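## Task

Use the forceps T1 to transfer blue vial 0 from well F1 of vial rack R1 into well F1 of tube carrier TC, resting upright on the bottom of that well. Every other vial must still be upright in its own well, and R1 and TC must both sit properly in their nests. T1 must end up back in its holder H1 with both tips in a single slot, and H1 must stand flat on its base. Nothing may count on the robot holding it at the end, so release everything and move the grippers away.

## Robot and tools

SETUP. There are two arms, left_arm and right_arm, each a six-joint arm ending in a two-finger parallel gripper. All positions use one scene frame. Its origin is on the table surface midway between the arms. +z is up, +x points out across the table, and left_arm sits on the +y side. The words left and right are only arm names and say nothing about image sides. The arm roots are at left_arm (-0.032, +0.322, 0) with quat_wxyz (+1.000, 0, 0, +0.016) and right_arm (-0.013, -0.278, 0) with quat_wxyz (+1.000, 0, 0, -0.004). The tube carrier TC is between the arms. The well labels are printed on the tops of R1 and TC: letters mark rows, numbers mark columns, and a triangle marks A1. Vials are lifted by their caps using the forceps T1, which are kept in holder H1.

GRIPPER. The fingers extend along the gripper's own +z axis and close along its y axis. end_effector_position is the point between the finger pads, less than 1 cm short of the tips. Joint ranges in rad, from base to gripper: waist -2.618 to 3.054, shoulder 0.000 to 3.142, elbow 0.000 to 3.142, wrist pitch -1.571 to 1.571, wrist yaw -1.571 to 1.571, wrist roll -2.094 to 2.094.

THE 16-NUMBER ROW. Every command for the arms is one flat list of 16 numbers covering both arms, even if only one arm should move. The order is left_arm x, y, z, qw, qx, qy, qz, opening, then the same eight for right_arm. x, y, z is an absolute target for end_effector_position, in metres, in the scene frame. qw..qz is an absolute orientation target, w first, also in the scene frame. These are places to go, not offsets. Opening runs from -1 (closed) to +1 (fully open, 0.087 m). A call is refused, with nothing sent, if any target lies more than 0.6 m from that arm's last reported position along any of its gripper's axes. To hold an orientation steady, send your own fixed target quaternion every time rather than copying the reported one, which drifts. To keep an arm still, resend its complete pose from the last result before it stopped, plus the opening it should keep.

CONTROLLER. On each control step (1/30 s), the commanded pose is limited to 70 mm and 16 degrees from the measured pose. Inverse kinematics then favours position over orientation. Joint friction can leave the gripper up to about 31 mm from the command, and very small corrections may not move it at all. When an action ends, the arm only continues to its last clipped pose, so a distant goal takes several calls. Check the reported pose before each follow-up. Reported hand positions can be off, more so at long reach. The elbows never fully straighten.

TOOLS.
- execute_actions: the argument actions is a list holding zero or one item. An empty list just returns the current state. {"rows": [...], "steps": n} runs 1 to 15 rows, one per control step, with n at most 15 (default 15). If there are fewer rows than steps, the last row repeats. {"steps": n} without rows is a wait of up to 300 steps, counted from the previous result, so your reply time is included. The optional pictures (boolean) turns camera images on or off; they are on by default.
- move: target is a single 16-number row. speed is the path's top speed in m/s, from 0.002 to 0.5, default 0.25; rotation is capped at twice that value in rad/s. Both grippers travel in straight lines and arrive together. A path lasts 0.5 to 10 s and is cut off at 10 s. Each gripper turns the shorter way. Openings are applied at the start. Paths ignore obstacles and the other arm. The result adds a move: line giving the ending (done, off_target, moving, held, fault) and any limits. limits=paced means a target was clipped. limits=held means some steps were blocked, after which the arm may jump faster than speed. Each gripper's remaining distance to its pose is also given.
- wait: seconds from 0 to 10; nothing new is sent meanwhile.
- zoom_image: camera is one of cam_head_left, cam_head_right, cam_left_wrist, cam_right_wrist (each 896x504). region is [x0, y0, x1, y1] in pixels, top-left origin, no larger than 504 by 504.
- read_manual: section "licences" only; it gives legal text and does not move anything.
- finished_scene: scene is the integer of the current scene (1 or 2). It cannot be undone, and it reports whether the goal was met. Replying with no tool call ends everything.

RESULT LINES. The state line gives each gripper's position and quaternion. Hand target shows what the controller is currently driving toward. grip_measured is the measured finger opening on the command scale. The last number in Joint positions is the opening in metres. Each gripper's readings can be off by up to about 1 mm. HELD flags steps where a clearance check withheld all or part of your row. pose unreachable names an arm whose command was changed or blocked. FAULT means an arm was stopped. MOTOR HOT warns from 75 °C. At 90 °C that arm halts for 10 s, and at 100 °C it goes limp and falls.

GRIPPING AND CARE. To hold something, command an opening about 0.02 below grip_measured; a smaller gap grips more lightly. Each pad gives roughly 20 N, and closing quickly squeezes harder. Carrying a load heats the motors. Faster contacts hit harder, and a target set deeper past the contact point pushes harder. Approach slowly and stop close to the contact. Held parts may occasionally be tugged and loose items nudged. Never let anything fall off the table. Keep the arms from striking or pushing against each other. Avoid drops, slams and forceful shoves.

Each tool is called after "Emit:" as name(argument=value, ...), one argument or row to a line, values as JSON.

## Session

Emit:
execute_actions(
  actions=[],
)

Scene clock: 0.00 s of 12600.00 s.
left_arm: end_effector_position=(+0.2753, +0.1788, +0.2352) grip_measured=+0.987 end_effector_quat_wxyz=(+0.297, +0.727, +0.509, +0.354) | right_arm: end_effector_position=(+0.4768, -0.3757, +0.3861) grip_measured=+0.996 end_effector_quat_wxyz=(+0.693, -0.053, +0.717, +0.045)
Joint positions: left_arm=[-0.863  1.201  1.034 -0.594 -0.589  1.346  0.087] | right_arm=[-0.358  1.574  1.571 -0.036 -0.504 -0.028  0.087]
Joint velocities: left_arm=[ 0.002  0.007 -0.007  0.007  0.007 -0.022 -0.001] | right_arm=[-0.002 -0.002  0.002 -0.051 -0.081 -0.037 -0.001]
Hand target (left_arm): +0.275, +0.179, +0.235; +0.297, +0.727, +0.509, +0.354
Hand target (right_arm): +0.477, -0.376, +0.386; +0.693, -0.053, +0.717, +0.045

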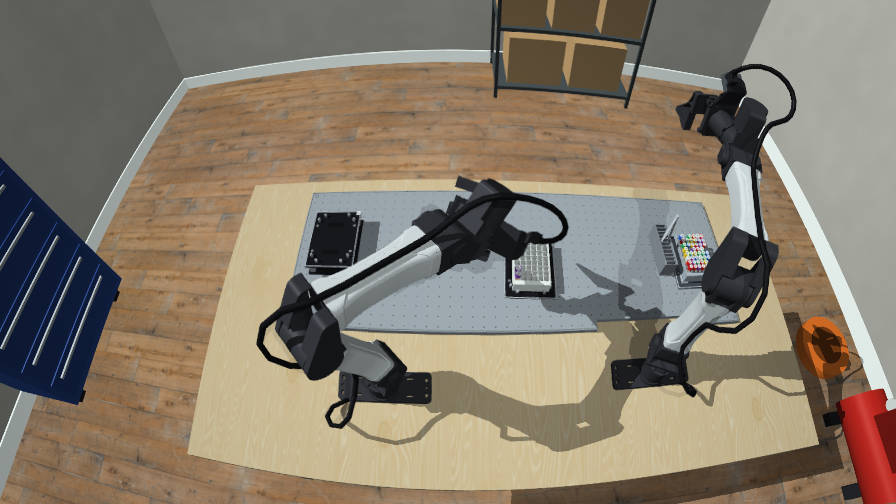

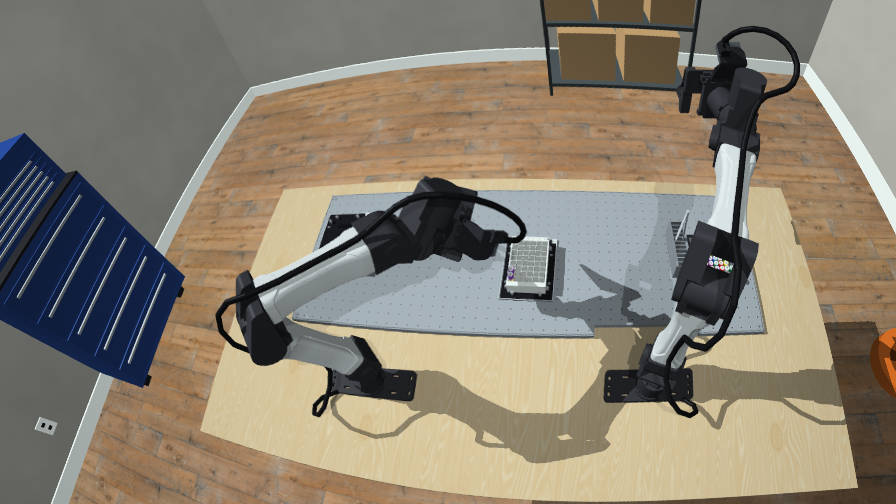

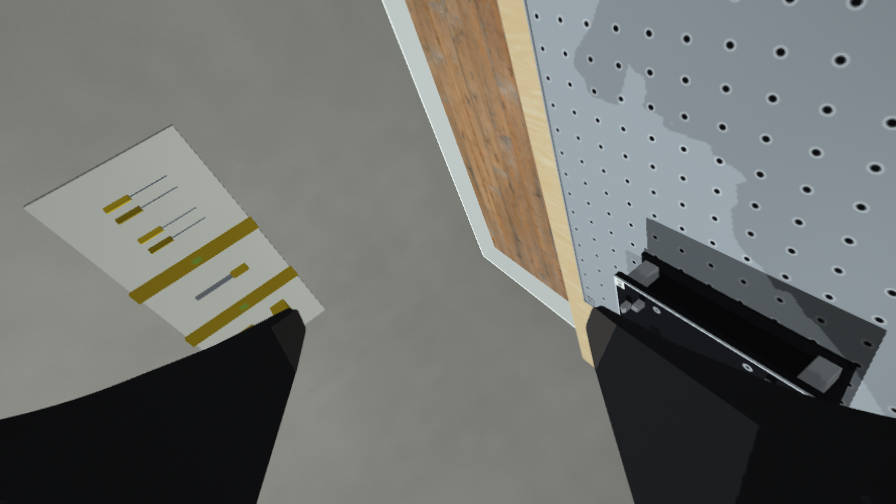

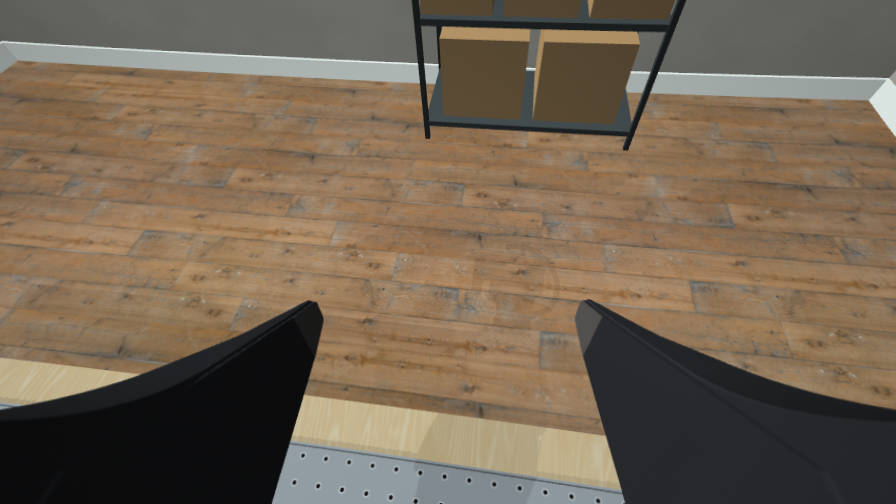

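Emit:
move(
  target=[0.27,0.42,0.235,0.297,0.727,0.509,0.354,1,0.31,-0.36,0.215,0.21,0,0.978,0,-0.3],
)

Scene clock: 3.83 s of 12600.00 s.
left_arm: end_effector_position=(+0.2685, +0.4156, +0.2328) grip_measured=+0.987 end_effector_quat_wxyz=(+0.293, +0.717, +0.522, +0.358) | right_arm: end_effector_position=(+0.3137, -0.3654, +0.2133) grip_measured=-0.300 end_effector_quat_wxyz=(+0.219, -0.004, +0.976, +0.003)
Joint positions: left_arm=[ 0.365  0.899  0.859 -0.62   0.367  2.099  0.087] | right_arm=[-0.29   1.622  1.705 -1.233 -0.132 -0.277  0.031]
Joint velocities: left_arm=[ 0.007  0.012 -0.012  0.022  0.081  0.007  0.   ] | right_arm=[ 0.002 -0.012 -0.027  0.022 -0.007  0.007 -0.   ]
Hand target (left_arm): +0.270, +0.417, +0.234; +0.294, +0.718, +0.522, +0.356
Hand target (right_arm): +0.313, -0.364, +0.211; +0.208, -0.009, +0.978, +0.000
Off the commanded pose (left_arm): 0.005 m, 2 deg.
Off the commanded pose (right_arm): 0.007 m, 1 deg.
joint sent to its limit (left arm) — the command would take joint 6 (wrist roll) past its upper limit, so that joint was sent only as far as its limit.
move: done

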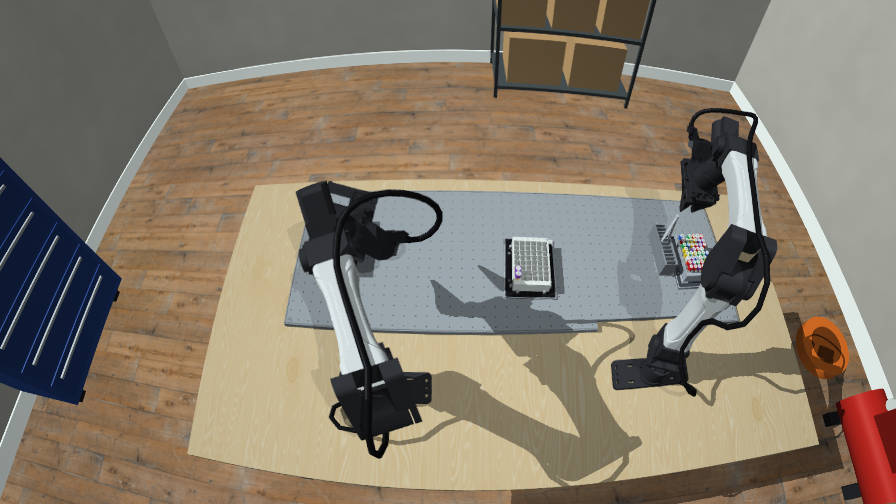

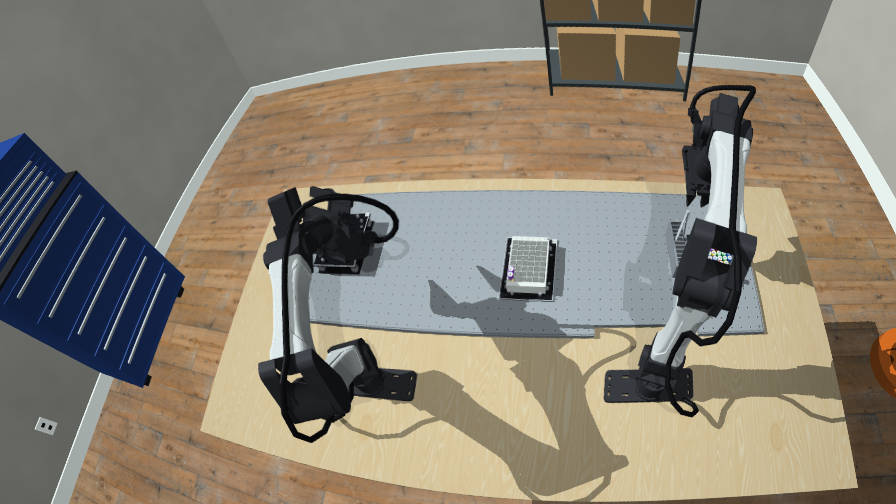

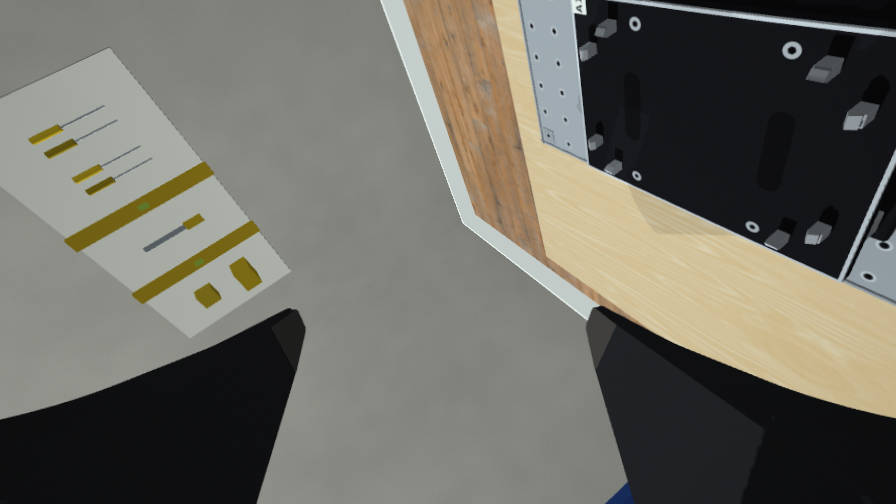

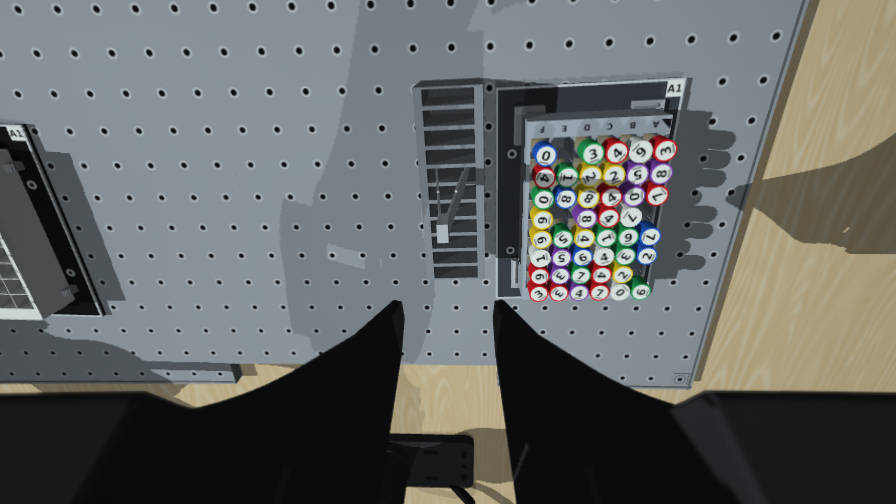

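Emit:
move(
  target=[0.2685,0.4156,0.2328,0.293,0.717,0.522,0.358,1,0.328,-0.367,0.107,0.18,-0.026,0.983,0.005,-0.3],
  speed=0.08,
)

Scene clock: 6.63 s of 12600.00 s.
left_arm: end_effector_position=(+0.2686, +0.4152, +0.2329) grip_measured=+0.987 end_effector_quat_wxyz=(+0.293, +0.718, +0.521, +0.357) | right_arm: end_effector_position=(+0.3294, -0.3688, +0.1154) grip_measured=-0.300 end_effector_quat_wxyz=(+0.187, -0.019, +0.982, +0.009)
Joint positions: left_arm=[ 0.365  0.899  0.859 -0.62   0.369  2.101  0.087] | right_arm=[-0.281  1.696  1.408 -0.929 -0.129 -0.303  0.031]
Joint velocities: left_arm=[ 0.007 -0.002 -0.012  0.037 -0.022 -0.007  0.   ] | right_arm=[-0.002 -0.002  0.002 -0.022 -0.095 -0.037  0.001]
Hand target (left_arm): +0.268, +0.416, +0.233; +0.293, +0.717, +0.522, +0.358
Hand target (right_arm): +0.329, -0.367, +0.107; +0.180, -0.026, +0.983, +0.006
Off the commanded pose (left_arm): 0.000 m, 0 deg.
Off the commanded pose (right_arm): 0.009 m, 1 deg.
move: done

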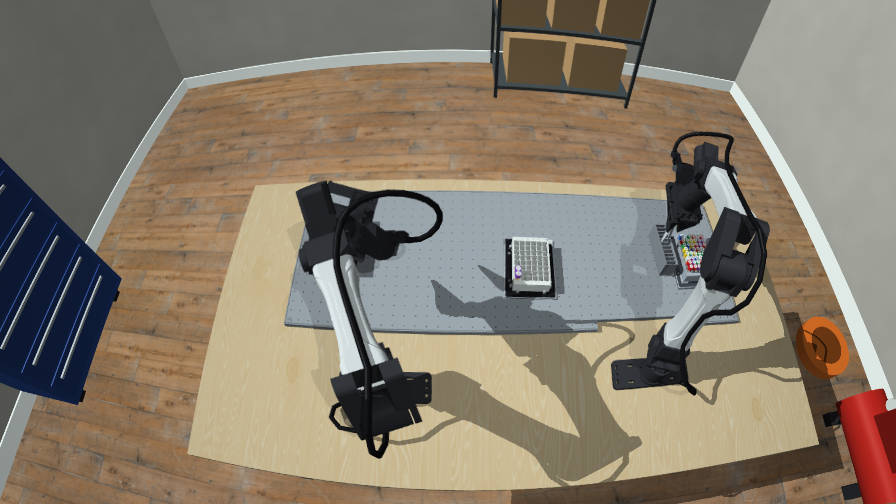

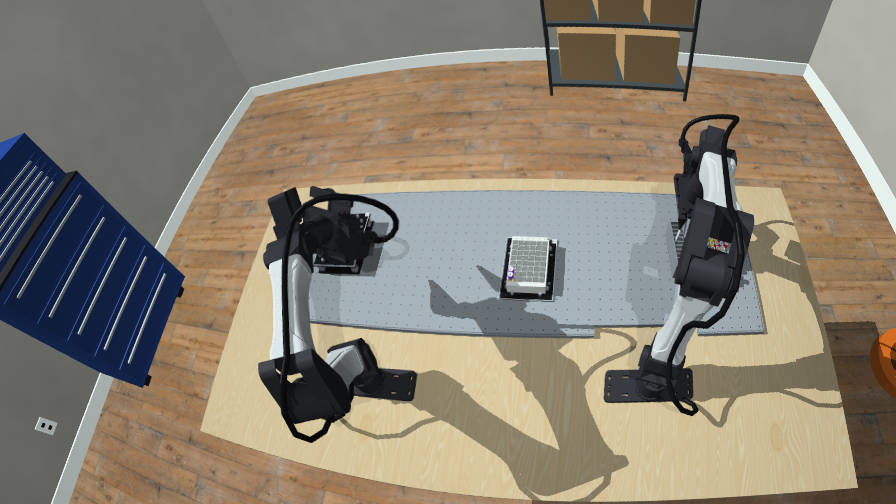

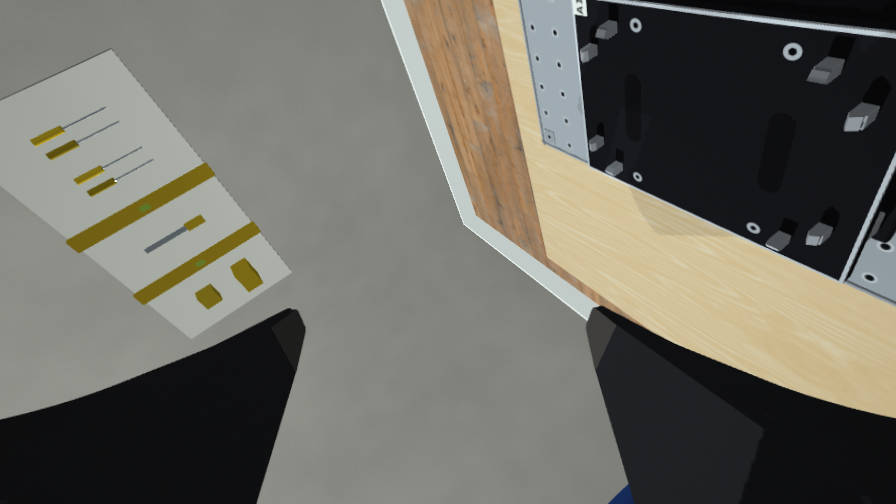

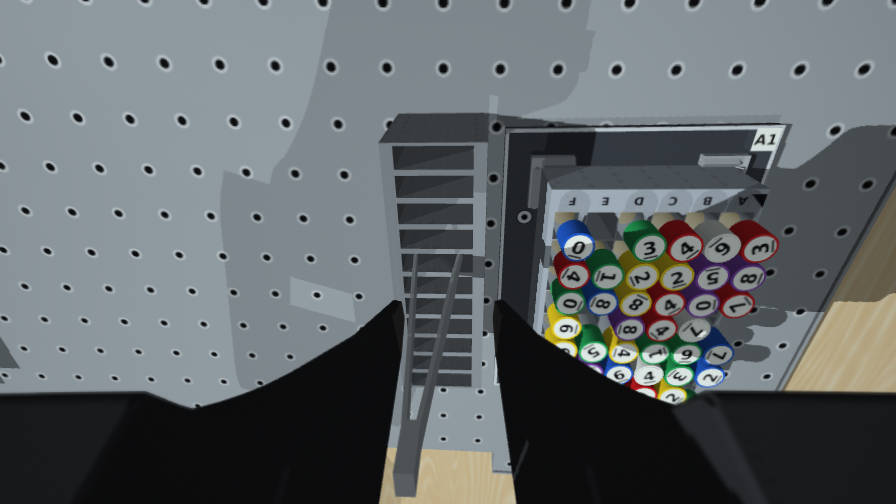

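Emit:
move(
  target=[0.2685,0.4156,0.2328,0.293,0.717,0.522,0.358,1,0.327,-0.361,0.099,0.175,-0.026,0.984,0.005,-0.3],
  speed=0.03,
)

Scene clock: 8.27 s of 12600.00 s.
left_arm: end_effector_position=(+0.2686, +0.4152, +0.2329) grip_measured=+0.987 end_effector_quat_wxyz=(+0.293, +0.718, +0.521, +0.357) | right_arm: end_effector_position=(+0.3275, -0.3630, +0.1066) grip_measured=-0.300 end_effector_quat_wxyz=(+0.180, -0.026, +0.983, +0.009)
Joint positions: left_arm=[ 0.365  0.899  0.859 -0.62   0.369  2.101  0.087] | right_arm=[-0.263  1.696  1.376 -0.907 -0.121 -0.302  0.031]
Joint velocities: left_arm=[-0.012 -0.002 -0.002 -0.066 -0.037 -0.037  0.   ] | right_arm=[-0.002  0.022  0.002  0.066  0.022 -0.022 -0.001]
Hand target (left_arm): +0.269, +0.416, +0.233; +0.293, +0.717, +0.522, +0.358
Hand target (right_arm): +0.327, -0.361, +0.099; +0.175, -0.026, +0.984, +0.006
Off the commanded pose (left_arm): 0.000 m, 0 deg.
Off the commanded pose (right_arm): 0.008 m, 1 deg.
move: done

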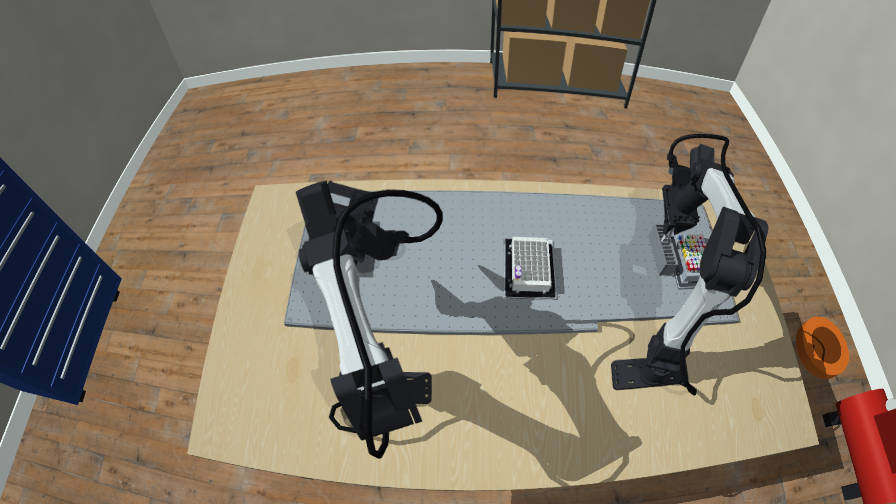

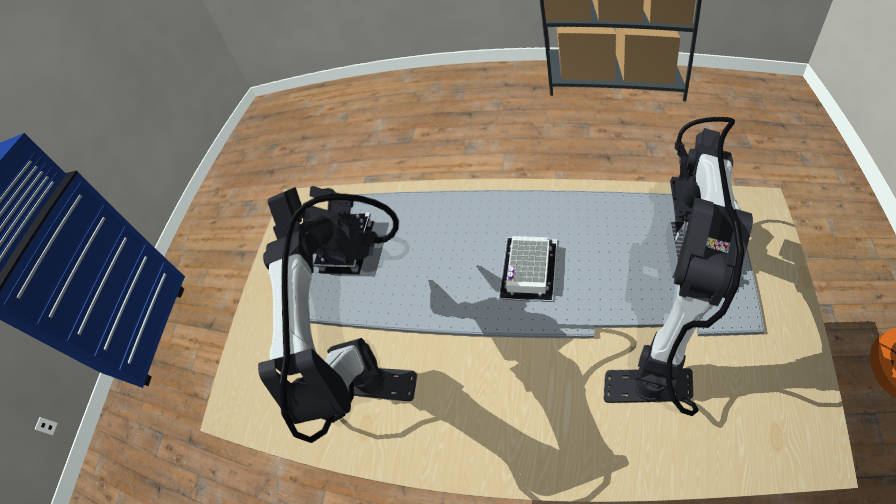

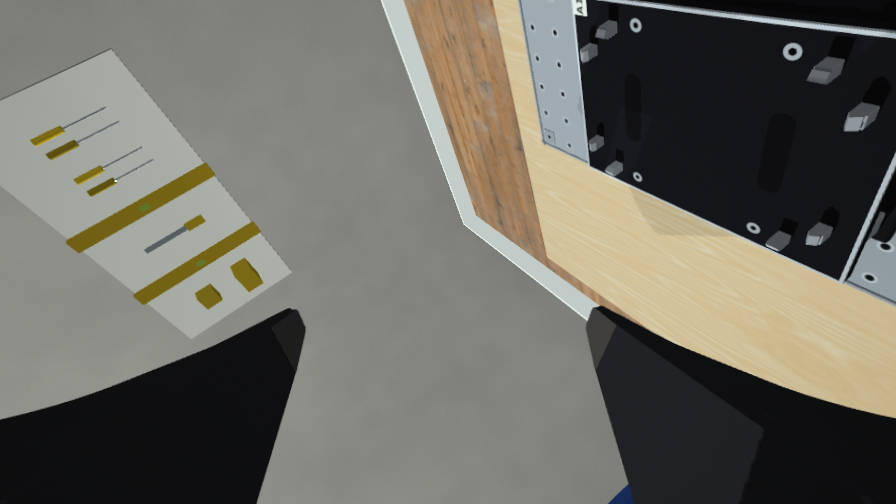

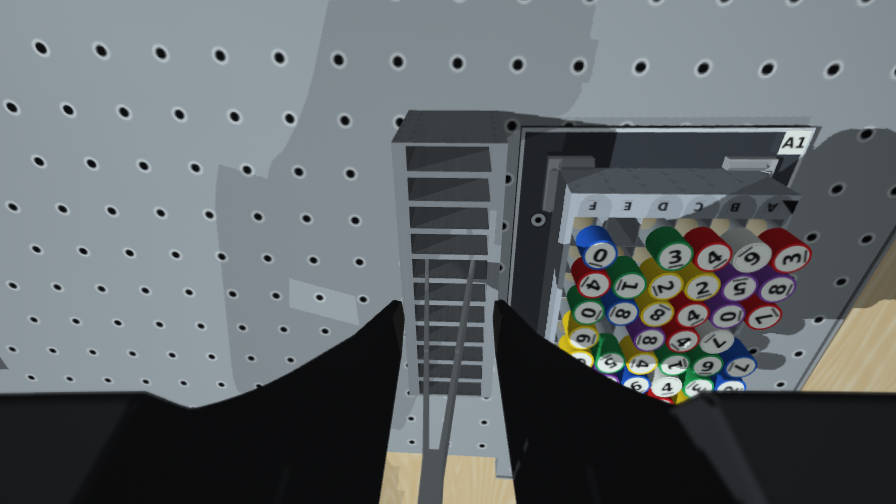

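Matches the reference. Close.

Emit:
execute_actions(
  actions=[
    {"rows":[[0.2685,0.4156,0.2328,0.293,0.717,0.522,0.358,1,0.3275,-0.363,0.1066,0.18,-0.026,0.983,0.009,-0.4],[0.2685,0.4156,0.2328,0.293,0.717,0.522,0.358,1,0.3275,-0.363,0.1066,0.18,-0.026,0.983,0.009,-0.5],[0.2685,0.4156,0.2328,0.293,0.717,0.522,0.358,1,0.3275,-0.363,0.1066,0.18,-0.026,0.983,0.009,-0.57],[0.2685,0.4156,0.2328,0.293,0.717,0.522,0.358,1,0.3275,-0.363,0.1066,0.18,-0.026,0.983,0.009,-0.62],[0.2685,0.4156,0.2328,0.293,0.717,0.522,0.358,1,0.3275,-0.363,0.1066,0.18,-0.026,0.983,0.009,-0.66],[0.2685,0.4156,0.2328,0.293,0.717,0.522,0.358,1,0.3275,-0.363,0.1066,0.18,-0.026,0.983,0.009,-0.69],[0.2685,0.4156,0.2328,0.293,0.717,0.522,0.358,1,0.3275,-0.363,0.1066,0.18,-0.026,0.983,0.009,-0.72],[0.2685,0.4156,0.2328,0.293,0.717,0.522,0.358,1,0.3275,-0.363,0.1066,0.18,-0.026,0.983,0.009,-0.74],[0.2685,0.4156,0.2328,0.293,0.717,0.522,0.358,1,0.3275,-0.363,0.1066,0.18,-0.026,0.983,0.009,-0.76],[0.2685,0.4156,0.2328,0.293,0.717,0.522,0.358,1,0.3275,-0.363,0.1066,0.18,-0.026,0.983,0.009,-0.78],[0.2685,0.4156,0.2328,0.293,0.717,0.522,0.358,1,0.3275,-0.363,0.1066,0.18,-0.026,0.983,0.009,-0.8]],"steps":15},
  ],
  pictures=false,
)

Emit:
move(
  target=[0.2685,0.4156,0.2328,0.293,0.717,0.522,0.358,1,0.3275,-0.363,0.195,0.18,-0.026,0.983,0.006,-0.8],
  speed=0.05,
)

Scene clock: 11.90 s of 12600.00 s.
left_arm: end_effector_position=(+0.2686, +0.4152, +0.2329) grip_measured=+0.987 end_effector_quat_wxyz=(+0.293, +0.718, +0.521, +0.357) | right_arm: end_effector_position=(+0.3282, -0.3633, +0.1068) grip_measured=-0.799 end_effector_quat_wxyz=(+0.181, -0.026, +0.983, +0.008)
Joint positions: left_arm=[ 0.365  0.899  0.859 -0.62   0.369  2.101  0.087] | right_arm=[-0.263  1.696  1.376 -0.904 -0.12  -0.301  0.009]
Joint velocities: left_arm=[ 0.002 -0.012 -0.007  0.022 -0.066 -0.022 -0.   ] | right_arm=[-0.002 -0.002 -0.012 -0.022 -0.007  0.022 -0.   ]
Hand target (left_arm): +0.269, +0.416, +0.233; +0.293, +0.717, +0.522, +0.358
Hand target (right_arm): +0.327, -0.363, +0.107; +0.180, -0.026, +0.983, +0.009
Off the commanded pose (left_arm): 0.000 m, 0 deg.
Off the commanded pose (right_arm): 0.001 m, 0 deg.
Steps of this call (steps 1 to 90: nothing new was sent; then 0.13 s passed at rest; steps 91 to 105: all 15 steps of this action). Readings (end_effector_position):
91: left_arm (+0.2686, +0.4152, +0.2329) | right_arm (+0.3282, -0.3633, +0.1068)
92: left_arm (+0.2686, +0.4152, +0.2329) | right_arm (+0.3282, -0.3633, +0.1068)
94: left_arm (+0.2686, +0.4152, +0.2329) | right_arm (+0.3282, -0.3633, +0.1068)
98: left_arm (+0.2686, +0.4152, +0.2329) | right_arm (+0.3282, -0.3633, +0.1068)
105: the state above

Scene clock: 14.40 s of 12600.00 s.
left_arm: end_effector_position=(+0.2686, +0.4152, +0.2329) grip_measured=+0.987 end_effector_quat_wxyz=(+0.293, +0.718, +0.521, +0.357) | right_arm: end_effector_position=(+0.3236, -0.3621, +0.1913) grip_measured=-0.799 end_effector_quat_wxyz=(+0.180, -0.026, +0.983, +0.009)
Joint positions: left_arm=[ 0.365  0.899  0.859 -0.62   0.369  2.101  0.087] | right_arm=[-0.263  1.71   1.73  -1.248 -0.12  -0.301  0.009]
Joint velocities: left_arm=[-0.012 -0.007 -0.002 -0.037  0.051  0.051 -0.   ] | right_arm=[-0.002  0.012 -0.007 -0.022 -0.051 -0.081 -0.   ]
Hand target (left_arm): +0.269, +0.416, +0.233; +0.293, +0.717, +0.522, +0.358
Hand target (right_arm): +0.326, -0.363, +0.195; +0.180, -0.026, +0.983, +0.006
Off the commanded pose (left_arm): 0.000 m, 0 deg.
Off the commanded pose (right_arm): 0.006 m, 0 deg.
move: done

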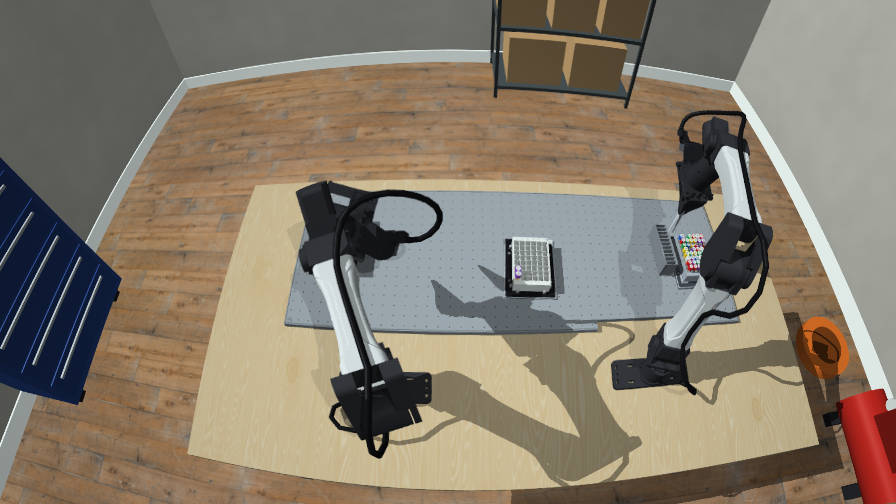

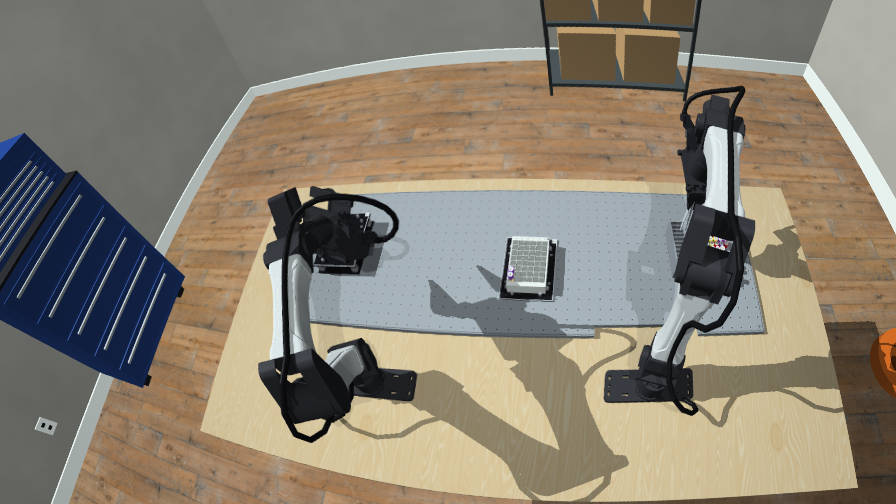

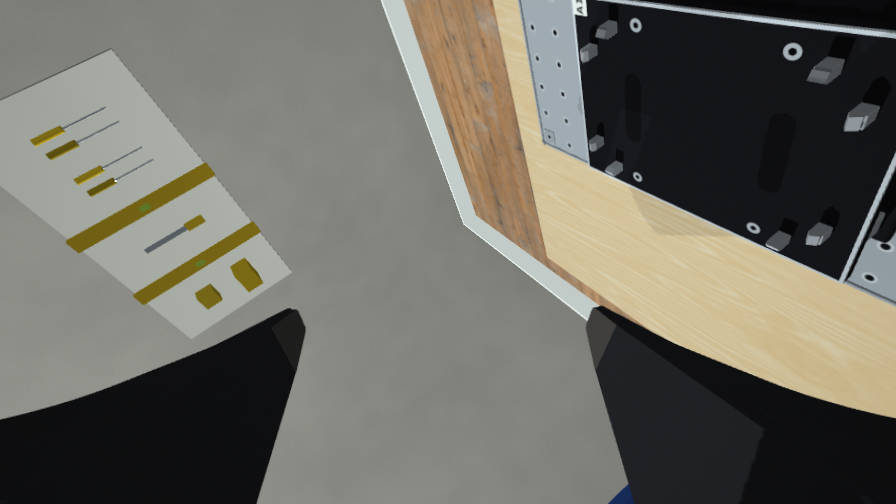

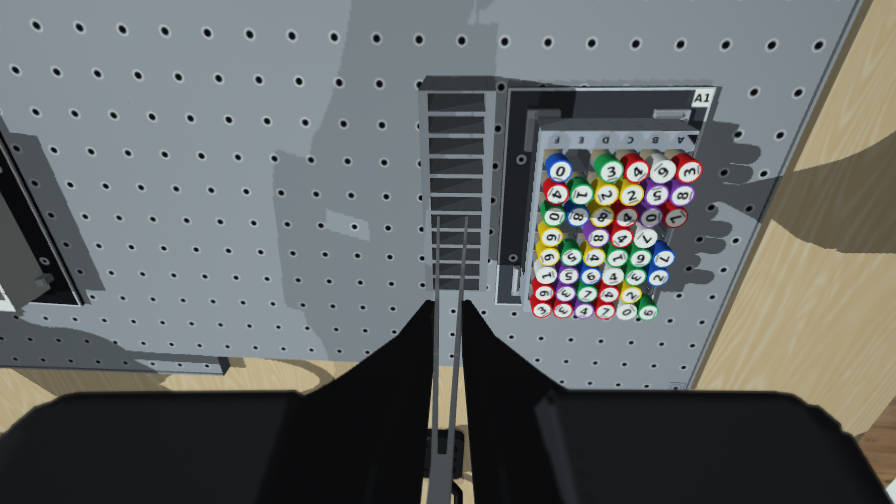

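Emit:
move(
  target=[0.2685,0.4156,0.2328,0.293,0.717,0.522,0.358,1,0.338,-0.4235,0.165,0.18,-0.026,0.983,0.006,-0.775],
  speed=0.06,
)

Emit:
zoom_image(
  camera="cam_right_wrist",
  region=[350,130,550,310],
)

Scene clock: 18.33 s of 12600.00 s.
left_arm: end_effector_position=(+0.2686, +0.4152, +0.2329) grip_measured=+0.987 end_effector_quat_wxyz=(+0.293, +0.718, +0.521, +0.357) | right_arm: end_effector_position=(+0.3290, -0.4179, +0.1601) grip_measured=-0.775 end_effector_quat_wxyz=(+0.160, -0.024, +0.987, +0.007)
Joint positions: left_arm=[ 0.365  0.899  0.859 -0.62   0.369  2.101  0.087] | right_arm=[-0.404  1.823  1.748 -1.208 -0.147 -0.439  0.01 ]
Joint velocities: left_arm=[ 0.002 -0.002  0.007  0.007 -0.051  0.037  0.   ] | right_arm=[-0.002  0.012  0.002 -0.095 -0.007 -0.007  0.001]
Hand target (left_arm): +0.269, +0.416, +0.233; +0.293, +0.717, +0.522, +0.358
Hand target (right_arm): +0.338, -0.424, +0.165; +0.179, -0.027, +0.984, +0.004
Off the commanded pose (left_arm): 0.000 m, 0 deg.
Off the commanded pose (right_arm): 0.012 m, 2 deg.
move: off_target (right_arm)

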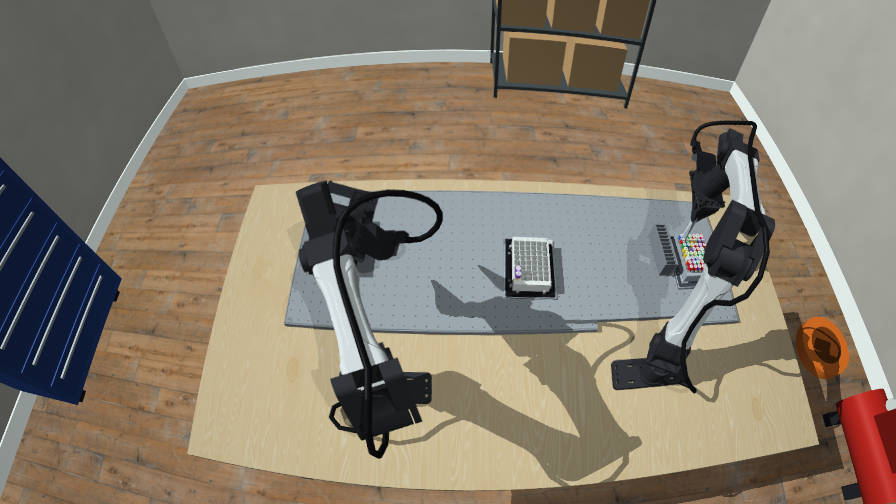

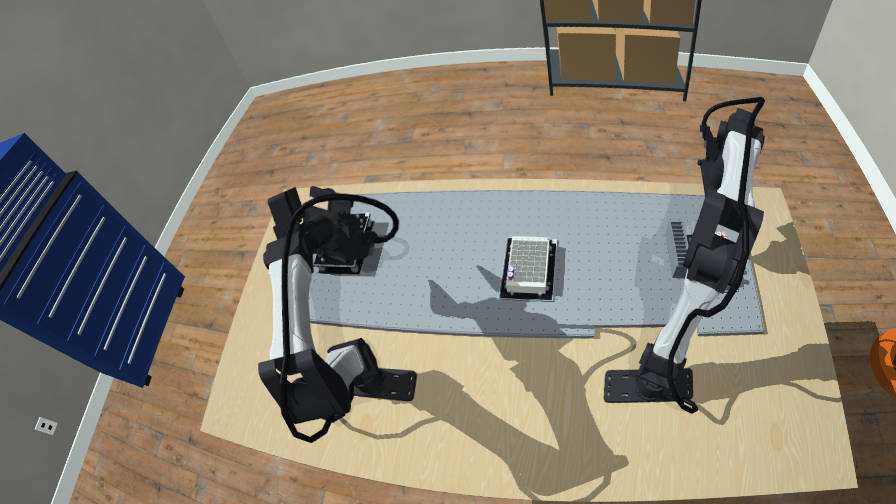

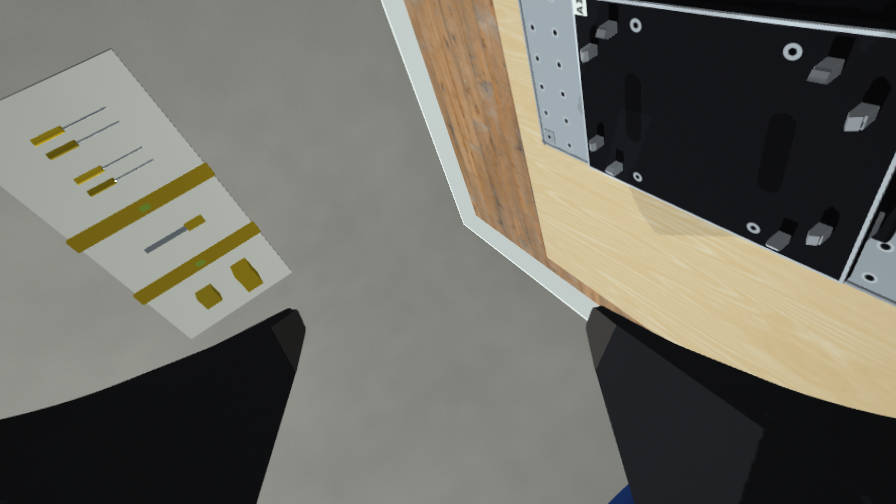

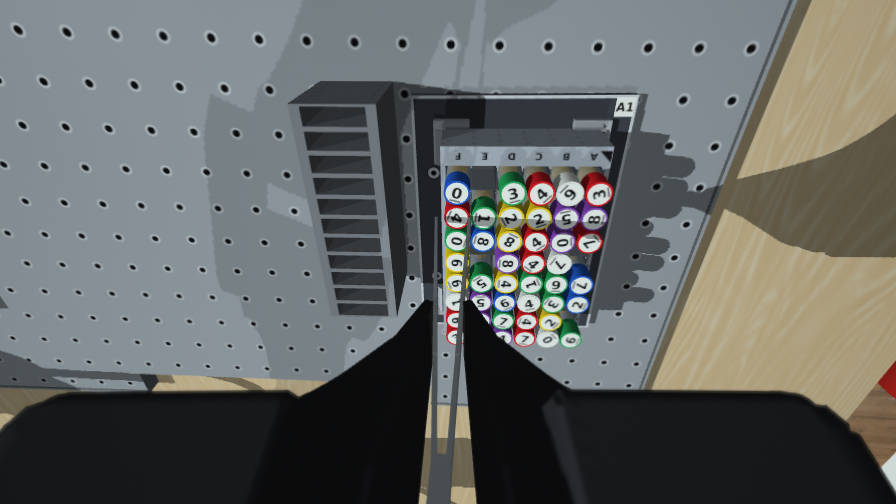

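Region (350, 130, 550, 310) of cam_right_wrist's 896x504 image, scaled by 2.520, with more detail than that image has; it fills the top 454 rows of this view, and the rest is white.

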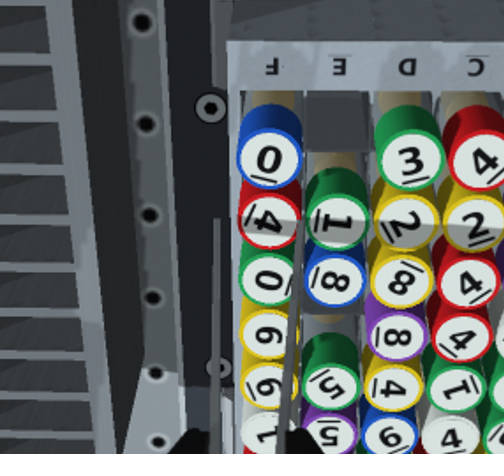

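Emit:
move(
  target=[0.2685,0.4156,0.2328,0.293,0.717,0.522,0.358,1,0.341,-0.419,0.168,0.19,-0.026,0.981,0.006,-0.765],
  speed=0.03,
)

Emit:
zoom_image(
  camera="cam_right_wrist",
  region=[350,130,550,310],
)

Scene clock: 20.53 s of 12600.00 s.
left_arm: end_effector_position=(+0.2686, +0.4152, +0.2329) grip_measured=+0.987 end_effector_quat_wxyz=(+0.293, +0.718, +0.521, +0.357) | right_arm: end_effector_position=(+0.3335, -0.4182, +0.1608) grip_measured=-0.765 end_effector_quat_wxyz=(+0.170, -0.027, +0.985, +0.008)
Joint positions: left_arm=[ 0.365  0.899  0.859 -0.62   0.369  2.101  0.087] | right_arm=[-0.404  1.823  1.748 -1.191 -0.156 -0.441  0.01 ]
Joint velocities: left_arm=[ 0.007 -0.012  0.002 -0.051  0.007 -0.066 -0.   ] | right_arm=[ 0.007  0.012  0.007 -0.095  0.037 -0.11  -0.   ]
Hand target (left_arm): +0.269, +0.416, +0.233; +0.293, +0.717, +0.522, +0.358
Hand target (right_arm): +0.341, -0.419, +0.168; +0.190, -0.026, +0.981, +0.006
Off the commanded pose (left_arm): 0.000 m, 0 deg.
Off the commanded pose (right_arm): 0.010 m, 2 deg.
move: done

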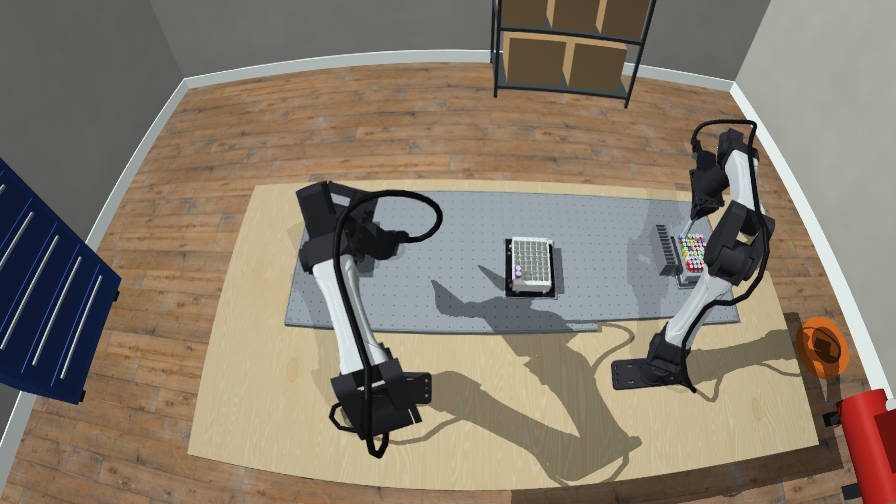

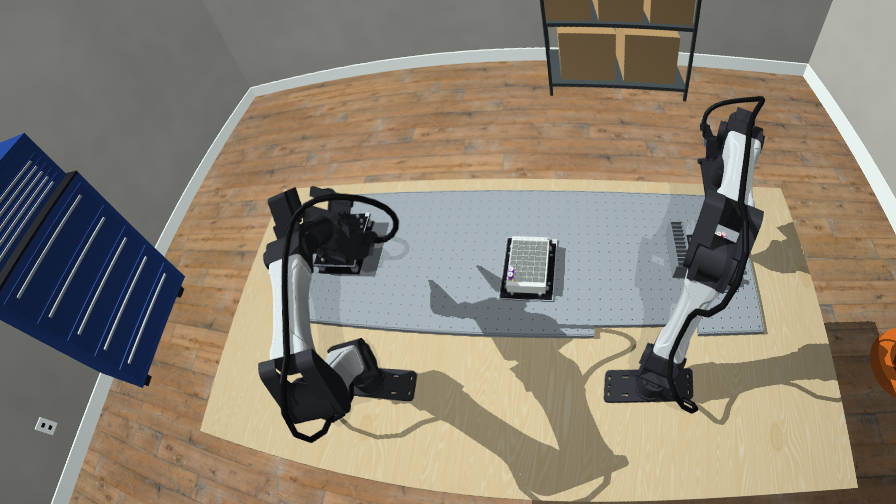

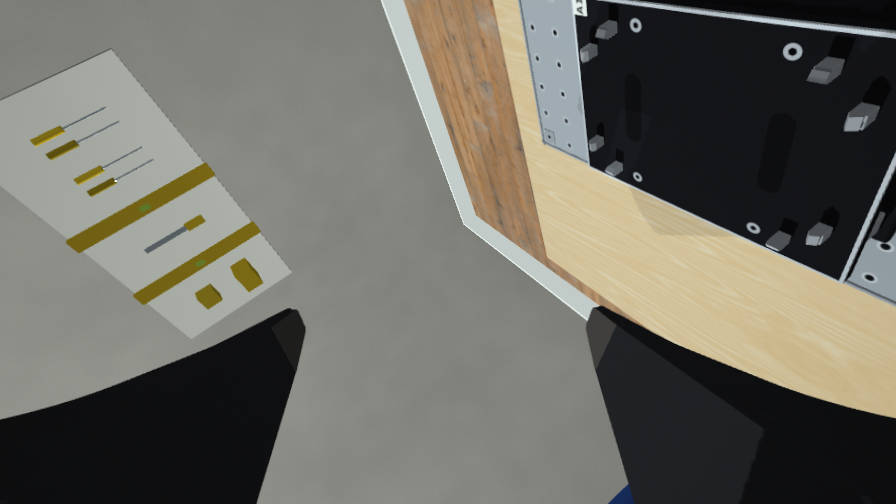

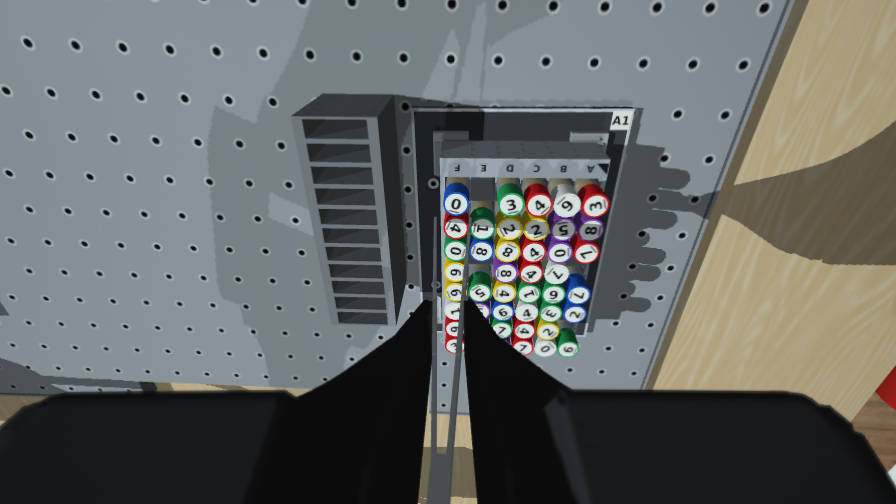

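Region (350, 130, 550, 310) of cam_right_wrist's 896x504 image, scaled by 2.520, with more detail than that image has; it fills the top 454 rows of this view, and the rest is white.

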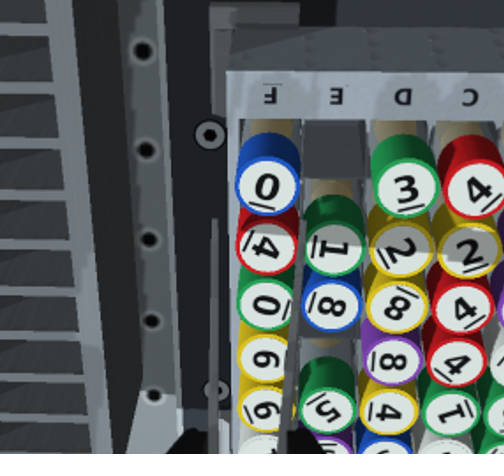

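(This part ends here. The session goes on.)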